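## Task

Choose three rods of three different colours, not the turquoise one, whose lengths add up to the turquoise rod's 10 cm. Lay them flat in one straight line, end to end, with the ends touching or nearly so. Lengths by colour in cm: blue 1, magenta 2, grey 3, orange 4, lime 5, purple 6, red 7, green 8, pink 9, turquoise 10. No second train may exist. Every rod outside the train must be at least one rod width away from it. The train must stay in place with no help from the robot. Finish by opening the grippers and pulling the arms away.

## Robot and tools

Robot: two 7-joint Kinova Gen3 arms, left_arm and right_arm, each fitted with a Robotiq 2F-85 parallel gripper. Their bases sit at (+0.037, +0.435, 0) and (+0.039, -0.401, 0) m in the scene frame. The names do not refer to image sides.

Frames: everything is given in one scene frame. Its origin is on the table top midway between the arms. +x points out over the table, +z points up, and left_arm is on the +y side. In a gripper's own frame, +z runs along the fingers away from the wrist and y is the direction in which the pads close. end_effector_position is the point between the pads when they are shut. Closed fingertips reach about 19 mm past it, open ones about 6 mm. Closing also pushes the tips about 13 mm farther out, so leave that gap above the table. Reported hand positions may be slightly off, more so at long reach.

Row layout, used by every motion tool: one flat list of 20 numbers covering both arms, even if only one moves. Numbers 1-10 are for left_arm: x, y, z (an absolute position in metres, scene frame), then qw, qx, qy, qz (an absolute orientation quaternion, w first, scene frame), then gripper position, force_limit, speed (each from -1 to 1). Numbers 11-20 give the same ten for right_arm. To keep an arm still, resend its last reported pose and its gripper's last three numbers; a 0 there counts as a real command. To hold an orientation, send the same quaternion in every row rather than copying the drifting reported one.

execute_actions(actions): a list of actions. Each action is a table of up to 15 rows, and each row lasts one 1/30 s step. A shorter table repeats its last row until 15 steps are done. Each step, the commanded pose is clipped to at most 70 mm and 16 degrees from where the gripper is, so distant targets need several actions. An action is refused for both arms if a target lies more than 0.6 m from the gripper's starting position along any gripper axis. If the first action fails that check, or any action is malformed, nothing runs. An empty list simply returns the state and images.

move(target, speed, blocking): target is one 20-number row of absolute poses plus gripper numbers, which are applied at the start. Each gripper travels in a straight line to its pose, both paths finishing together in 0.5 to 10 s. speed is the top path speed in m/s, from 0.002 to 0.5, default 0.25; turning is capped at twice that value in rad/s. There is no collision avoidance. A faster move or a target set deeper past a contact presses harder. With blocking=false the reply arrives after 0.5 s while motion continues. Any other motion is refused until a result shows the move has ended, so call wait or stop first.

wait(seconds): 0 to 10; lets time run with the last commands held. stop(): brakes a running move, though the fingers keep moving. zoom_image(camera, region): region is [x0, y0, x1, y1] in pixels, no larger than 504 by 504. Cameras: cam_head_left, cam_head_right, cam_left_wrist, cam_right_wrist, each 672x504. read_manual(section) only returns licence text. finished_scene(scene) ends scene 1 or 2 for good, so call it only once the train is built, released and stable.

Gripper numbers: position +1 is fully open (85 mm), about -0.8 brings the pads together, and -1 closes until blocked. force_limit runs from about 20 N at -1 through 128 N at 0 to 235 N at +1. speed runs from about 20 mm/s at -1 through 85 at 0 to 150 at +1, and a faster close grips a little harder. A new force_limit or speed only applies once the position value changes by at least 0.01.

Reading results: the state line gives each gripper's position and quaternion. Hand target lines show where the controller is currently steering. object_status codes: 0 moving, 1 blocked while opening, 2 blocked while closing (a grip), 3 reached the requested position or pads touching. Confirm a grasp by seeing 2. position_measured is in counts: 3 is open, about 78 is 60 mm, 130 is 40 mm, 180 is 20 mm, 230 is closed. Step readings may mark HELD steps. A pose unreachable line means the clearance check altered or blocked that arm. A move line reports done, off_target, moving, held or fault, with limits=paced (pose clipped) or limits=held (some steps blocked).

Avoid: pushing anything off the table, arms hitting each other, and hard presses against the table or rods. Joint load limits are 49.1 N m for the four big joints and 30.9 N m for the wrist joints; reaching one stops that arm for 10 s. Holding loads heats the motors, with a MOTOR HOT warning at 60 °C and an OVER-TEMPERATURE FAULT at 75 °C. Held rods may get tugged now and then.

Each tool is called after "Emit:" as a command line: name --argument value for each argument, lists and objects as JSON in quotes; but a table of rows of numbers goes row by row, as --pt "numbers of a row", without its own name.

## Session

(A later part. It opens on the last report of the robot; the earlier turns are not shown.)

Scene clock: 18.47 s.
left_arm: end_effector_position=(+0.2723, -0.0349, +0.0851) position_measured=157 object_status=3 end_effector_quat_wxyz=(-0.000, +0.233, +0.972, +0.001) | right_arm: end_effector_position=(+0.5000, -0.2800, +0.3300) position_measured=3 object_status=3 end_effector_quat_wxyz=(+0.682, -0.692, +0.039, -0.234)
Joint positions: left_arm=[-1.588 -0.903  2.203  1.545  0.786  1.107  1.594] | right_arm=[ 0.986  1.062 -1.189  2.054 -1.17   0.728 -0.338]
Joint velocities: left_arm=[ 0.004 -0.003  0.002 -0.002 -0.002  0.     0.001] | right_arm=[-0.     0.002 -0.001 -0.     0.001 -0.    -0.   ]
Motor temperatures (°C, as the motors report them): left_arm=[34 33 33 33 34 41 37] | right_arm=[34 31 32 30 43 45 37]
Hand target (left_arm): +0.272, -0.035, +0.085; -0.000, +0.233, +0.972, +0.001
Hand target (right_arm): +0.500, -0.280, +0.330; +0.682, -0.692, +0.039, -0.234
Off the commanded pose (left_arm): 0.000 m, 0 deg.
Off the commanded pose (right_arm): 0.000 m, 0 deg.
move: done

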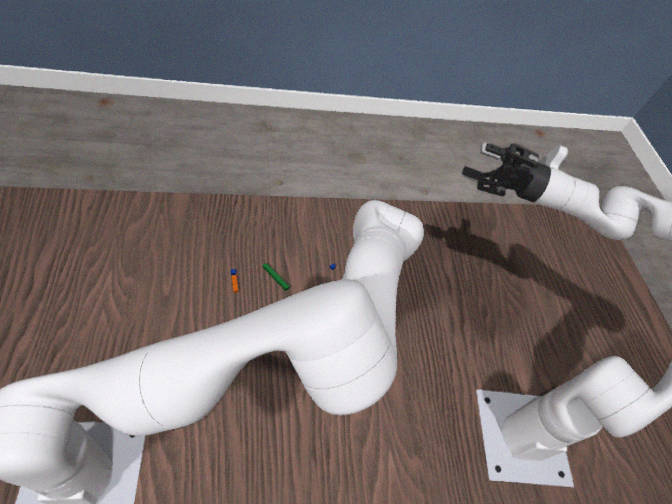

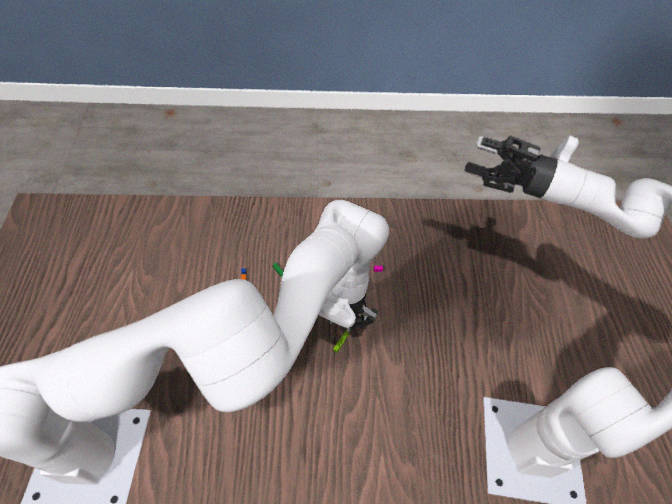

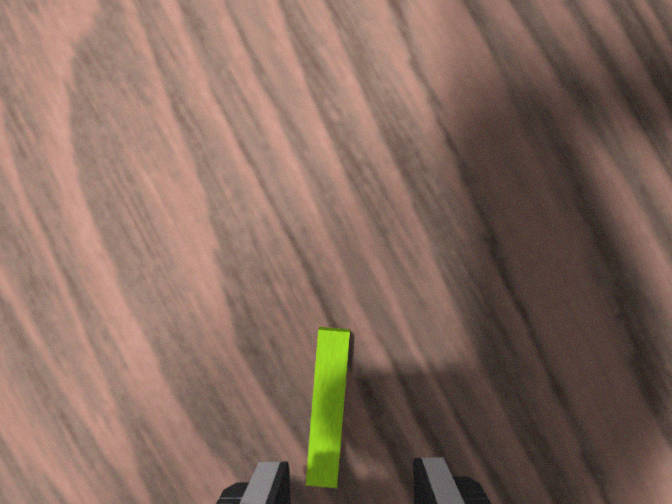

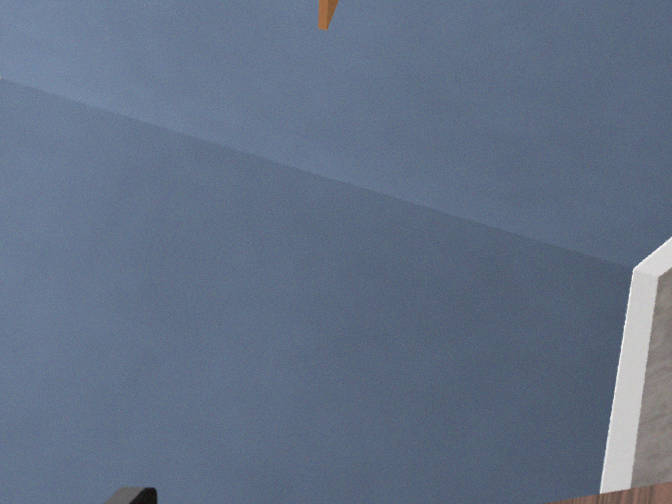

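Emit:
move --target '[0.2608,-0.0376,0.023,0,0.284,0.9588,0,-0.22,-0.8,0.3, 0.50,-0.28,0.33,0.682,-0.692,0.039,-0.234,1,0,0]' --speed 0.12

Emit:
execute_actions --actions '[[[0.2608,-0.0376,0.023,0,0.284,0.9588,0,-1,-0.8,-0.2, 0.50,-0.28,0.33,0.682,-0.692,0.039,-0.234,1,0,0]]]'

Scene clock: 20.23 s.
left_arm: end_effector_position=(+0.2606, -0.0377, +0.0231) position_measured=157 object_status=3 end_effector_quat_wxyz=(-0.000, +0.284, +0.959, -0.000) | right_arm: end_effector_position=(+0.5000, -0.2800, +0.3300) position_measured=3 object_status=3 end_effector_quat_wxyz=(+0.682, -0.692, +0.039, -0.234)
Joint positions: left_arm=[-1.602 -0.982  2.289  1.594  0.857  0.976  1.46 ] | right_arm=[ 0.986  1.062 -1.189  2.054 -1.17   0.728 -0.338]
Joint velocities: left_arm=[-0.004 -0.003 -0.001  0.    -0.     0.001  0.   ] | right_arm=[-0.     0.001 -0.     0.     0.001  0.     0.   ]
Motor temperatures (°C, as the motors report them): left_arm=[34 33 33 33 34 41 37] | right_arm=[34 31 32 30 43 45 37]
Hand target (left_arm): +0.261, -0.038, +0.023; -0.000, +0.284, +0.959, -0.000
Hand target (right_arm): +0.500, -0.280, +0.330; +0.682, -0.692, +0.039, -0.234
Off the commanded pose (left_arm): 0.000 m, 0 deg.
Off the commanded pose (right_arm): 0.000 m, 0 deg.
move: done

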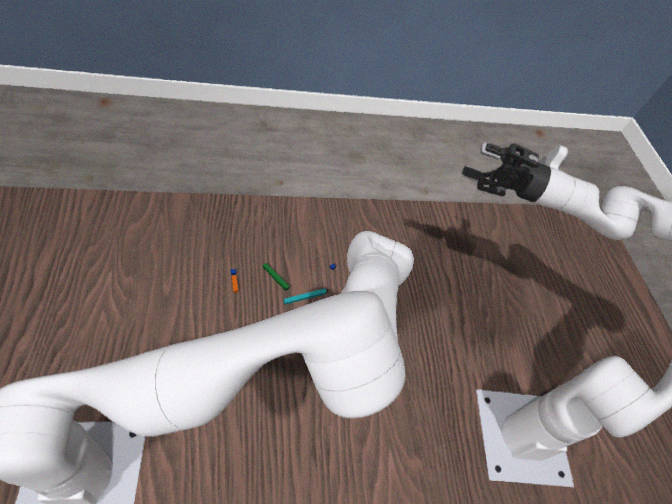

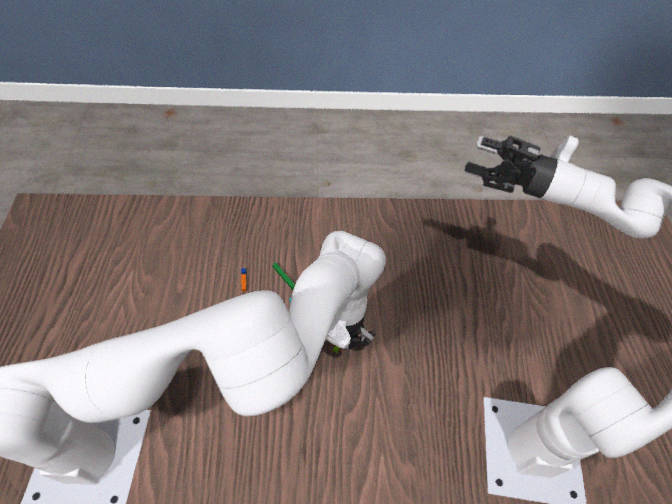

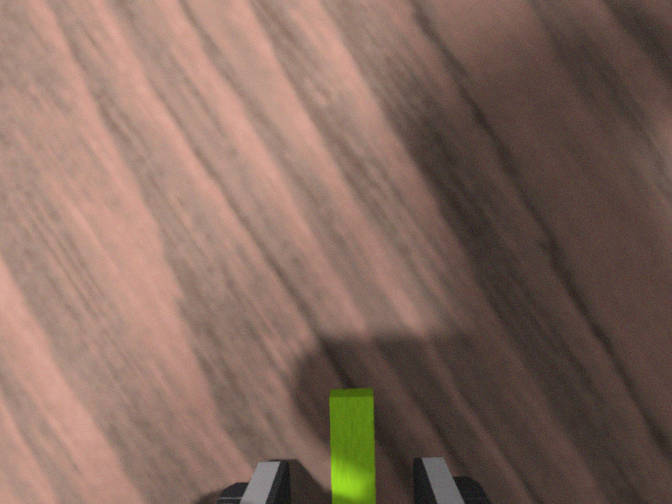

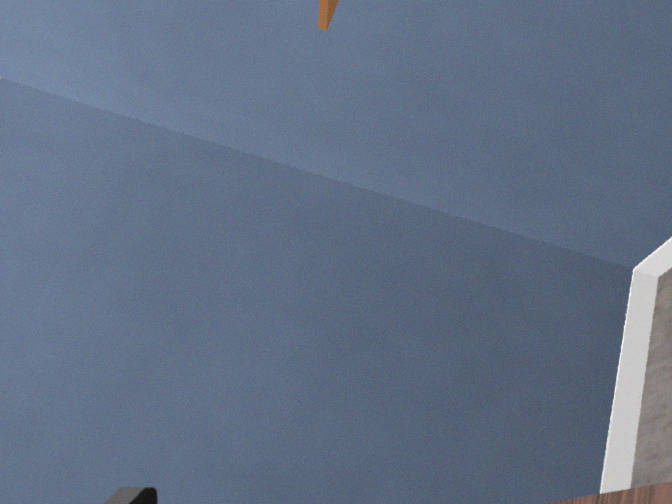

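Scene clock: 20.73 s.
left_arm: end_effector_position=(+0.2608, -0.0376, +0.0231) position_measured=207 object_status=0 end_effector_quat_wxyz=(+0.000, +0.284, +0.959, -0.000) | right_arm: end_effector_position=(+0.5000, -0.2800, +0.3300) position_measured=3 object_status=3 end_effector_quat_wxyz=(+0.682, -0.692, +0.039, -0.234)
Joint positions: left_arm=[-1.602 -0.982  2.289  1.594  0.857  0.977  1.46 ] | right_arm=[ 0.986  1.062 -1.189  2.054 -1.17   0.728 -0.338]
Joint velocities: left_arm=[-0.     0.    -0.    -0.    -0.    -0.001 -0.   ] | right_arm=[-0.     0.001  0.001  0.     0.001  0.     0.001]
Motor temperatures (°C, as the motors report them): left_arm=[34 33 33 33 34 41 37] | right_arm=[34 31 32 30 43 45 37]
Hand target (left_arm): +0.261, -0.038, +0.023; -0.000, +0.284, +0.959, -0.000
Hand target (right_arm): +0.500, -0.280, +0.330; +0.682, -0.692, +0.039, -0.234
Off the commanded pose (left_arm): 0.000 m, 0 deg.
Off the commanded pose (right_arm): 0.000 m, 0 deg.
Step readings (end_effector_position):
0: left_arm (+0.2606, -0.0377, +0.0231) | right_arm (+0.5000, -0.2800, +0.3300)
1: left_arm (+0.2607, -0.0377, +0.0231) | right_arm (+0.5000, -0.2800, +0.3300)
2: left_arm (+0.2607, -0.0377, +0.0231) | right_arm (+0.5000, -0.2800, +0.3300)
4: left_arm (+0.2608, -0.0376, +0.0230) | right_arm (+0.5000, -0.2800, +0.3300)
8: left_arm (+0.2608, -0.0376, +0.0230) | right_arm (+0.5000, -0.2800, +0.3300)
15: end_effector_position above

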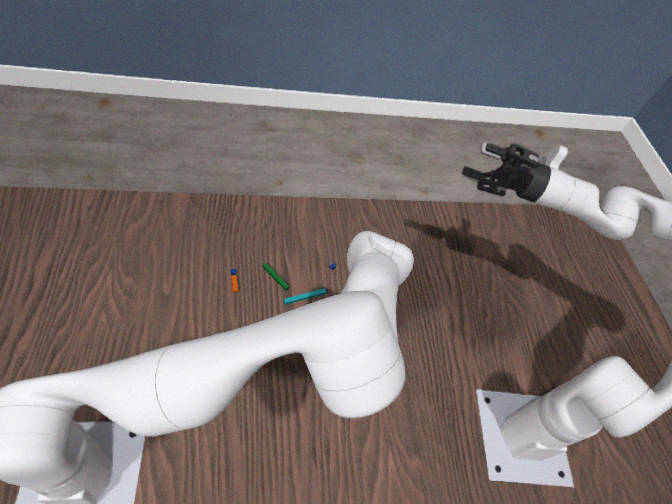

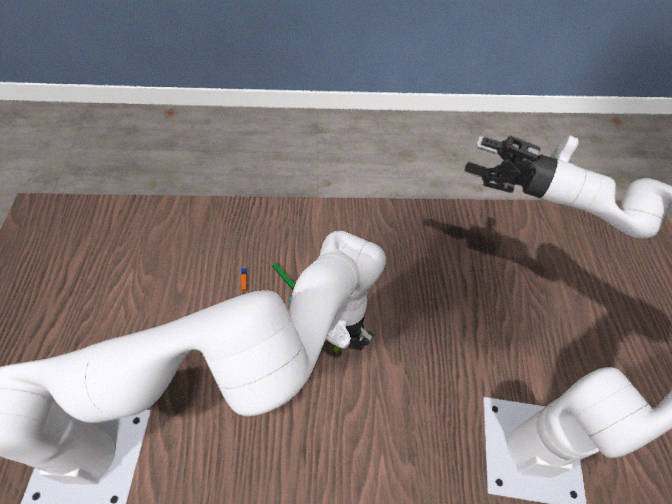

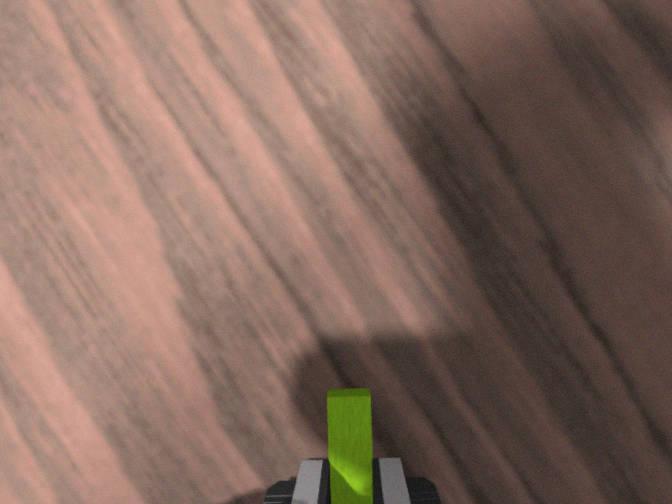

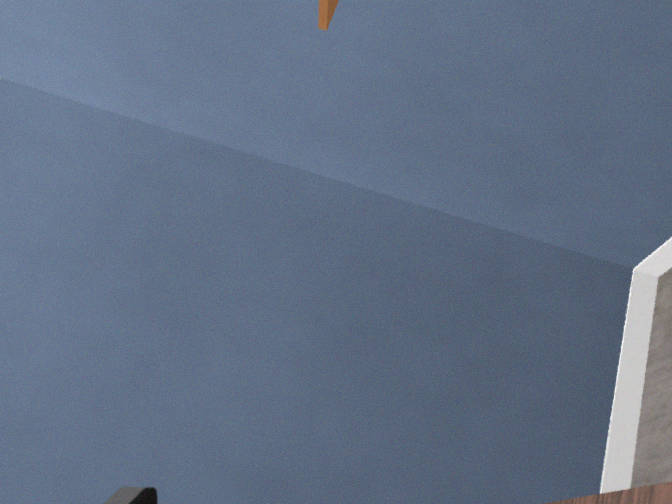

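Emit:
move --target '[0.4711,0.1915,0.065,0,-0.055,0.9985,0,-1,-0.8,-0.2, 0.50,-0.28,0.33,0.682,-0.692,0.039,-0.234,1,0,0]' --speed 0.35

Emit:
move --target '[0.4711,0.1915,0.0238,0,-0.055,0.9985,0,-1,-0.8,-0.2, 0.50,-0.28,0.33,0.682,-0.692,0.039,-0.234,1,0,0]' --speed 0.1

Scene clock: 23.10 s.
left_arm: end_effector_position=(+0.4707, +0.1908, +0.0652) position_measured=207 object_status=2 end_effector_quat_wxyz=(+0.000, -0.054, +0.999, -0.001) | right_arm: end_effector_position=(+0.5000, -0.2800, +0.3300) position_measured=3 object_status=3 end_effector_quat_wxyz=(+0.682, -0.692, +0.039, -0.234)
Joint positions: left_arm=[-2.117 -0.933  2.119  1.673  0.898  1.073  1.459] | right_arm=[ 0.986  1.062 -1.189  2.054 -1.17   0.728 -0.338]
Joint velocities: left_arm=[-0.013 -0.004 -0.005 -0.002  0.002  0.002 -0.001] | right_arm=[-0.    -0.001  0.001 -0.     0.002  0.     0.   ]
Motor temperatures (°C, as the motors report them): left_arm=[34 33 33 33 34 41 37] | right_arm=[34 31 32 30 43 45 37]
Hand target (left_arm): +0.471, +0.191, +0.065; +0.000, -0.055, +0.998, -0.001
Hand target (right_arm): +0.500, -0.280, +0.330; +0.682, -0.692, +0.039, -0.234
Off the commanded pose (left_arm): 0.001 m, 0 deg.
Off the commanded pose (right_arm): 0.000 m, 0 deg.
move: done

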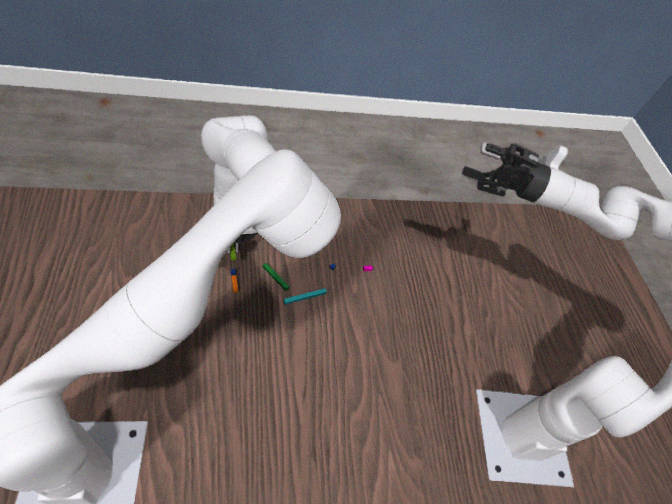

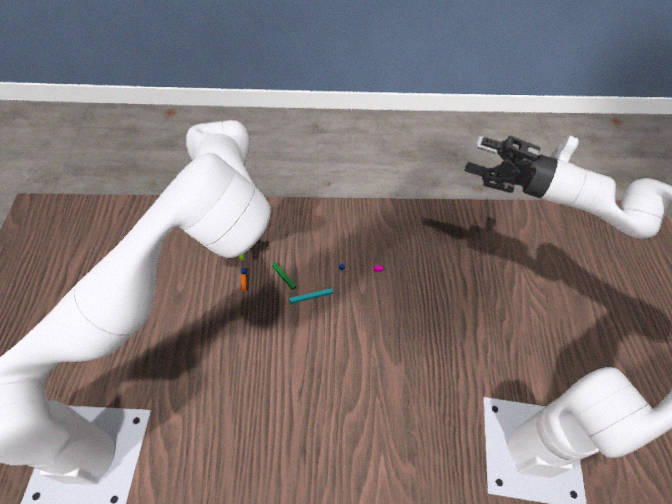

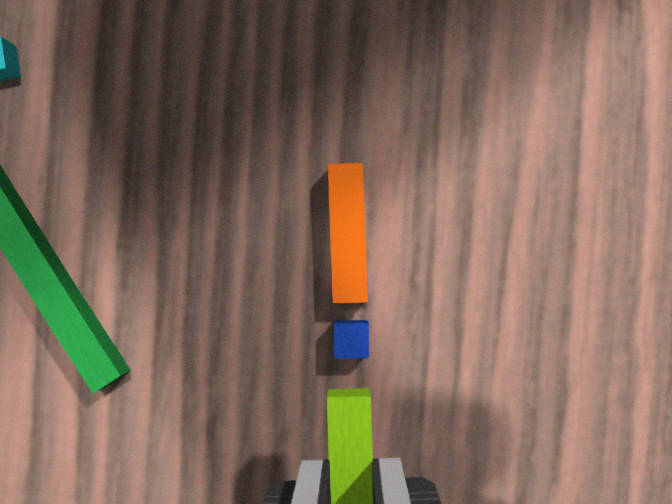

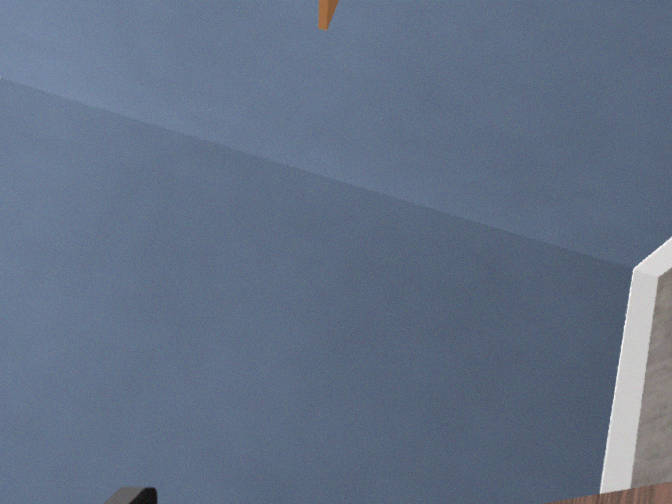

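Scene clock: 23.83 s.
left_arm: end_effector_position=(+0.4710, +0.1913, +0.0239) position_measured=207 object_status=2 end_effector_quat_wxyz=(+0.000, -0.055, +0.998, -0.000) | right_arm: end_effector_position=(+0.5000, -0.2800, +0.3300) position_measured=3 object_status=3 end_effector_quat_wxyz=(+0.682, -0.692, +0.039, -0.234)
Joint positions: left_arm=[-2.141 -0.998  2.171  1.693  0.966  1.004  1.416] | right_arm=[ 0.986  1.062 -1.189  2.054 -1.17   0.728 -0.338]
Joint velocities: left_arm=[-0.003 -0.004 -0.002  0.    -0.001  0.     0.   ] | right_arm=[-0.     0.    -0.001 -0.001 -0.001 -0.     0.   ]
Motor temperatures (°C, as the motors report them): left_arm=[34 33 33 33 34 41 37] | right_arm=[34 31 32 30 43 45 37]
Hand target (left_arm): +0.471, +0.191, +0.024; -0.000, -0.055, +0.998, -0.000
Hand target (right_arm): +0.500, -0.280, +0.330; +0.682, -0.692, +0.039, -0.234
Off the commanded pose (left_arm): 0.000 m, 0 deg.
Off the commanded pose (right_arm): 0.000 m, 0 deg.
move: done

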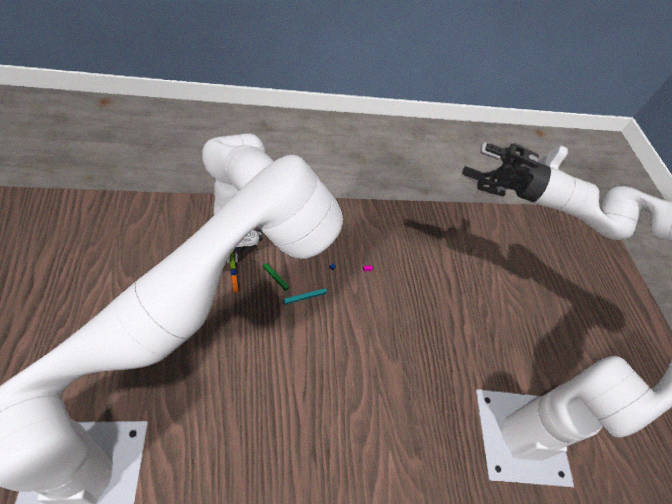

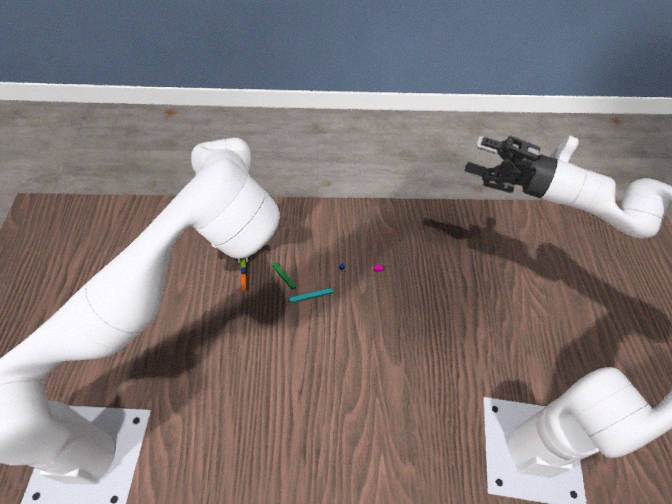

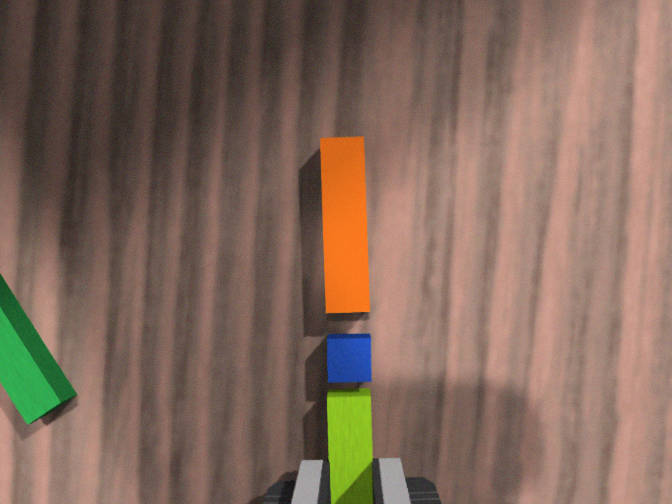

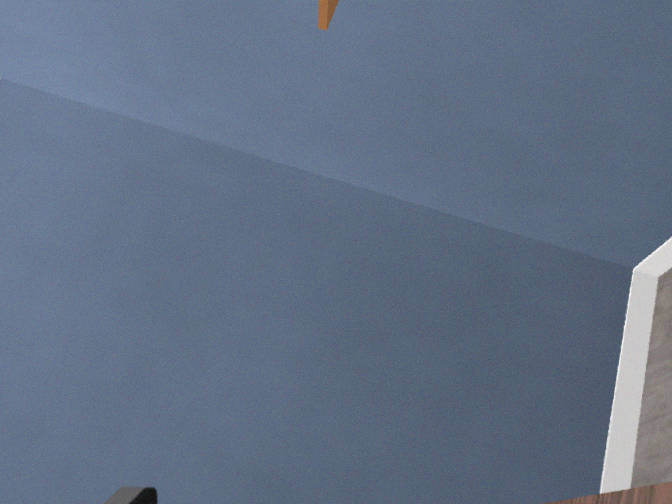

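Emit:
move --target '[0.4610,0.1903,0.0231,0,-0.055,0.9985,0,-1,-0.8,-0.2, 0.50,-0.28,0.33,0.682,-0.692,0.039,-0.234,1,0,0]' --speed 0.025

Emit:
execute_actions --actions '[[[0.4610,0.1903,0.0231,0,-0.055,0.9985,0,-0.22,-0.8,0, 0.50,-0.28,0.33,0.682,-0.692,0.039,-0.234,1,0,0]]]'

Scene clock: 25.10 s.
left_arm: end_effector_position=(+0.4611, +0.1904, +0.0231) position_measured=207 object_status=2 end_effector_quat_wxyz=(+0.000, -0.055, +0.998, +0.000) | right_arm: end_effector_position=(+0.5000, -0.2800, +0.3300) position_measured=3 object_status=3 end_effector_quat_wxyz=(+0.682, -0.692, +0.039, -0.234)
Joint positions: left_arm=[-2.122 -0.989  2.171  1.723  0.971  0.989  1.412] | right_arm=[ 0.986  1.062 -1.189  2.054 -1.17   0.728 -0.338]
Joint velocities: left_arm=[ 0.002  0.001  0.     0.001 -0.    -0.002  0.   ] | right_arm=[-0.    -0.001  0.001 -0.001  0.     0.    -0.   ]
Motor temperatures (°C, as the motors report them): left_arm=[34 33 33 33 34 41 37] | right_arm=[34 31 32 30 43 45 37]
Hand target (left_arm): +0.461, +0.190, +0.023; +0.000, -0.055, +0.998, +0.000
Hand target (right_arm): +0.500, -0.280, +0.330; +0.682, -0.692, +0.039, -0.234
Off the commanded pose (left_arm): 0.000 m, 0 deg.
Off the commanded pose (right_arm): 0.000 m, 0 deg.
move: done

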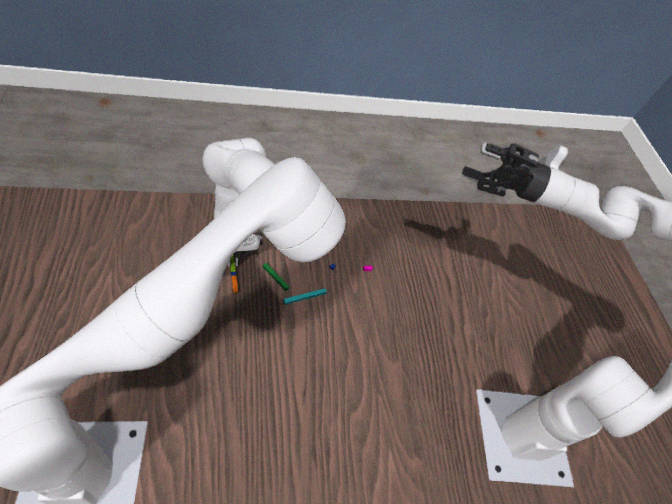

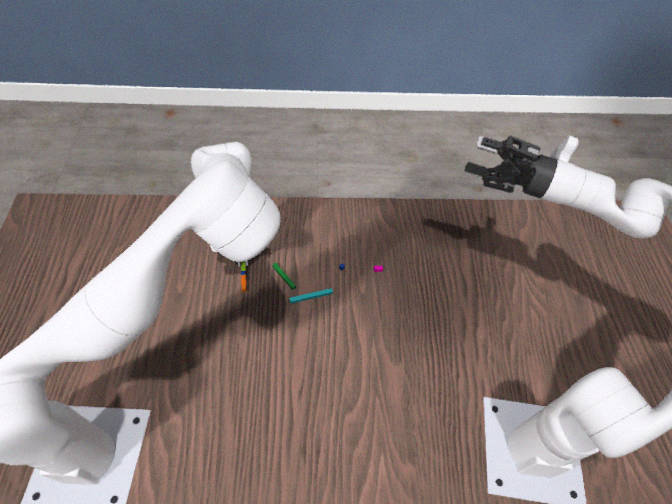

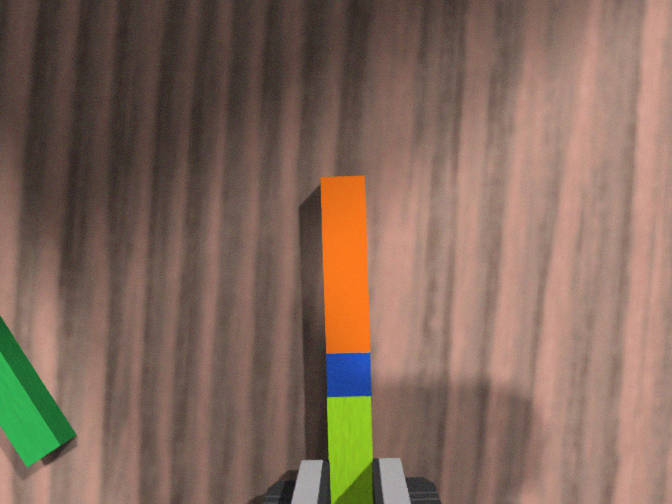

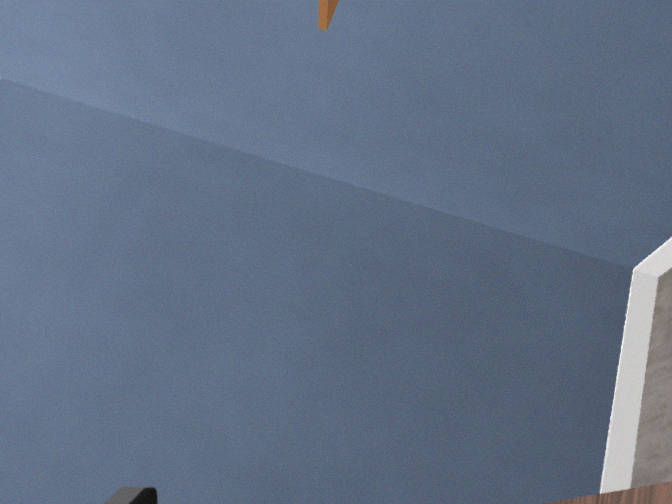

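Scene clock: 25.60 s.
left_arm: end_effector_position=(+0.4610, +0.1903, +0.0231) position_measured=157 object_status=0 end_effector_quat_wxyz=(+0.000, -0.055, +0.998, -0.000) | right_arm: end_effector_position=(+0.5000, -0.2800, +0.3300) position_measured=3 object_status=3 end_effector_quat_wxyz=(+0.682, -0.692, +0.039, -0.234)
Joint positions: left_arm=[-2.122 -0.989  2.171  1.723  0.971  0.988  1.412] | right_arm=[ 0.986  1.062 -1.189  2.054 -1.17   0.728 -0.338]
Joint velocities: left_arm=[ 0.    -0.    -0.001 -0.     0.001 -0.001  0.   ] | right_arm=[ 0.     0.001  0.     0.    -0.001  0.     0.   ]
Motor temperatures (°C, as the motors report them): left_arm=[34 33 33 33 34 41 37] | right_arm=[34 31 32 30 43 45 37]
Hand target (left_arm): +0.461, +0.190, +0.023; -0.000, -0.055, +0.998, +0.000
Hand target (right_arm): +0.500, -0.280, +0.330; +0.682, -0.692, +0.039, -0.234
Off the commanded pose (left_arm): 0.000 m, 0 deg.
Off the commanded pose (right_arm): 0.000 m, 0 deg.
Step readings (end_effector_position):
0: left_arm (+0.4611, +0.1904, +0.0231) | right_arm (+0.5000, -0.2800, +0.3300)
1: left_arm (+0.4611, +0.1904, +0.0231) | right_arm (+0.5000, -0.2800, +0.3300)
2: left_arm (+0.4610, +0.1904, +0.0231) | right_arm (+0.5000, -0.2800, +0.3300)
4: left_arm (+0.4610, +0.1903, +0.0231) | right_arm (+0.5000, -0.2800, +0.3300)
8: left_arm (+0.4610, +0.1903, +0.0231) | right_arm (+0.5000, -0.2800, +0.3300)
15: end_effector_position above

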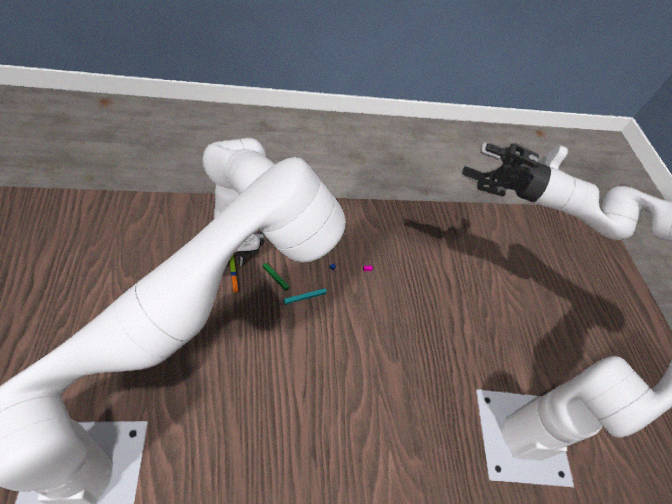

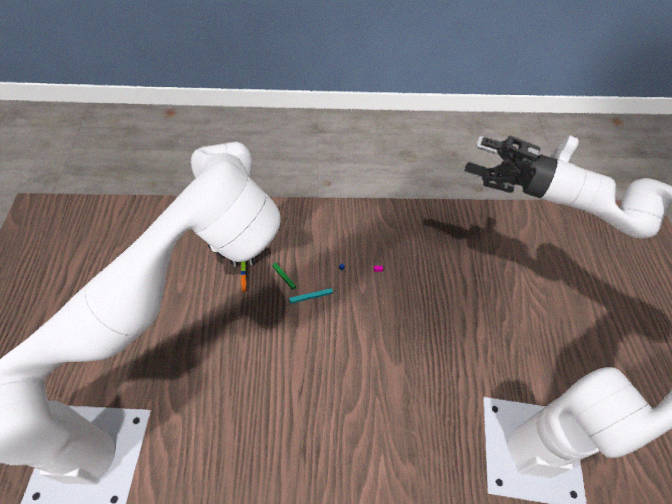

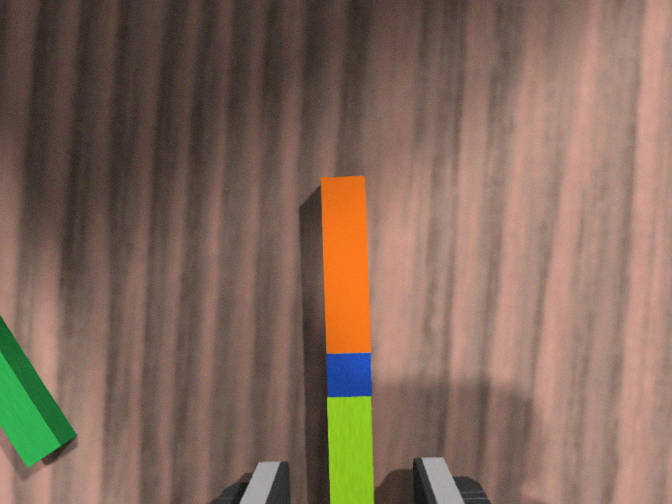

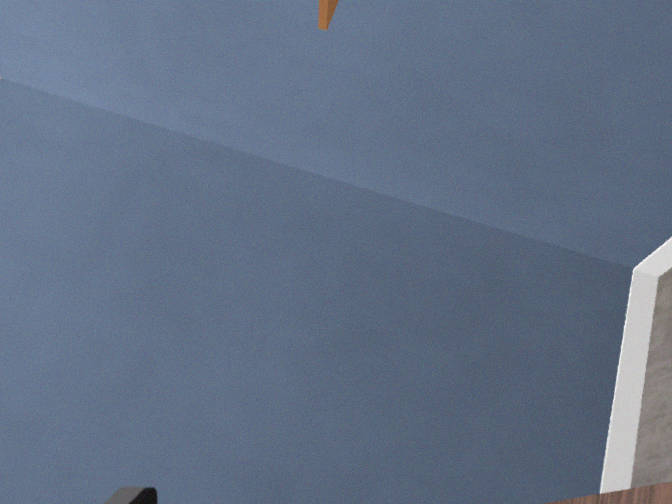

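Emit:
move --target '[0.468,0.191,0.20,0,-0.055,0.9985,0,-0.22,-0.8,0, 0.50,-0.28,0.33,0.682,-0.692,0.039,-0.234,1,0,0]' --speed 0.3

Scene clock: 26.90 s.
left_arm: end_effector_position=(+0.4681, +0.1911, +0.2001) position_measured=157 object_status=3 end_effector_quat_wxyz=(+0.000, -0.055, +0.998, +0.000) | right_arm: end_effector_position=(+0.5000, -0.2800, +0.3300) position_measured=3 object_status=3 end_effector_quat_wxyz=(+0.682, -0.692, +0.039, -0.234)
Joint positions: left_arm=[-2.056 -0.749  1.984  1.519  0.695  1.334  1.606] | right_arm=[ 0.986  1.062 -1.189  2.054 -1.17   0.728 -0.338]
Joint velocities: left_arm=[ 0.001  0.002 -0.001 -0.001  0.     0.001 -0.   ] | right_arm=[ 0.    -0.001  0.001  0.     0.001 -0.    -0.   ]
Motor temperatures (°C, as the motors report them): left_arm=[34 33 33 33 34 41 37] | right_arm=[34 31 32 30 43 45 37]
Hand target (left_arm): +0.468, +0.191, +0.200; +0.000, -0.055, +0.998, +0.000
Hand target (right_arm): +0.500, -0.280, +0.330; +0.682, -0.692, +0.039, -0.234
Off the commanded pose (left_arm): 0.000 m, 0 deg.
Off the commanded pose (right_arm): 0.000 m, 0 deg.
move: done

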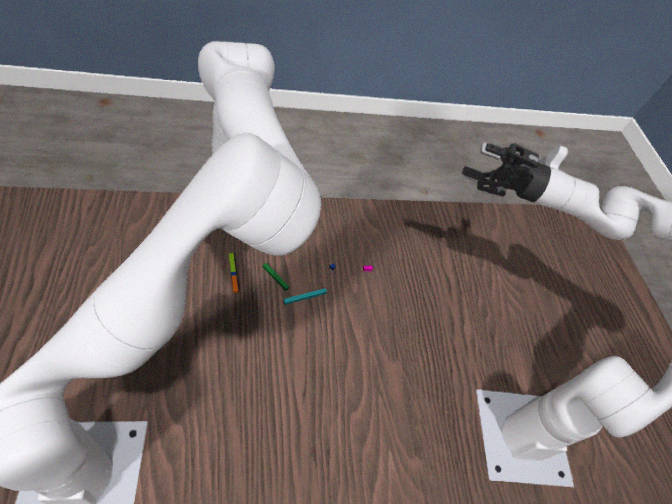

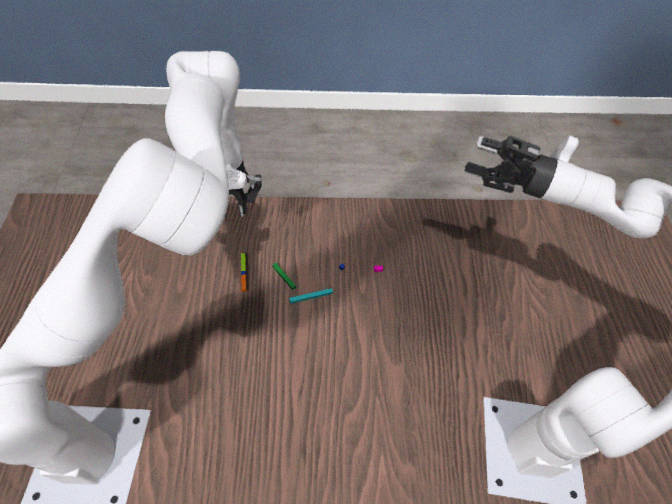

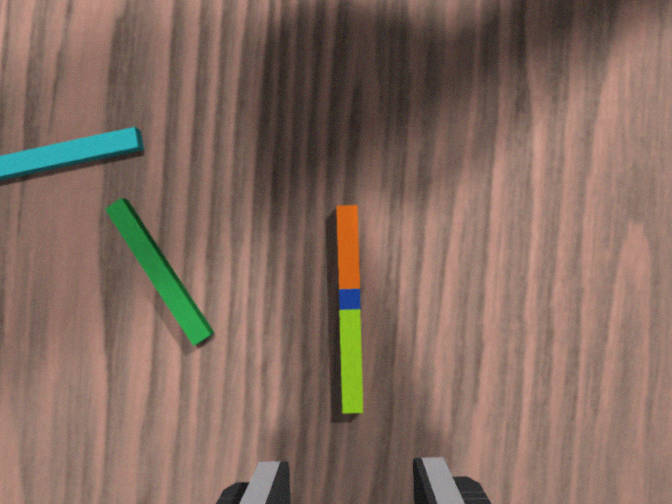

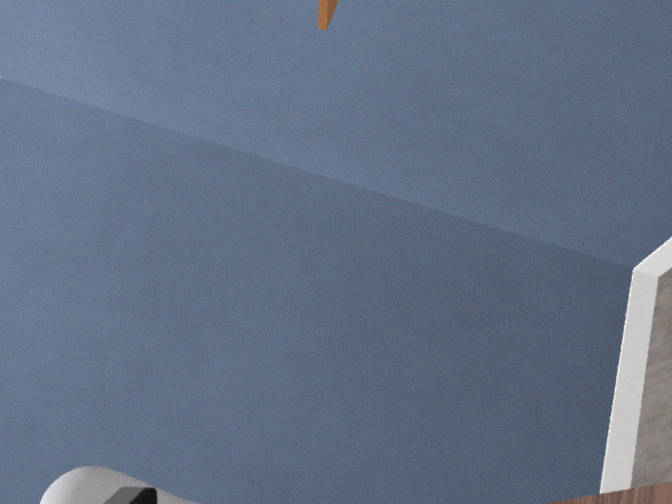

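Emit:
finished_scene --scene 2

The scene is finished: the task was done.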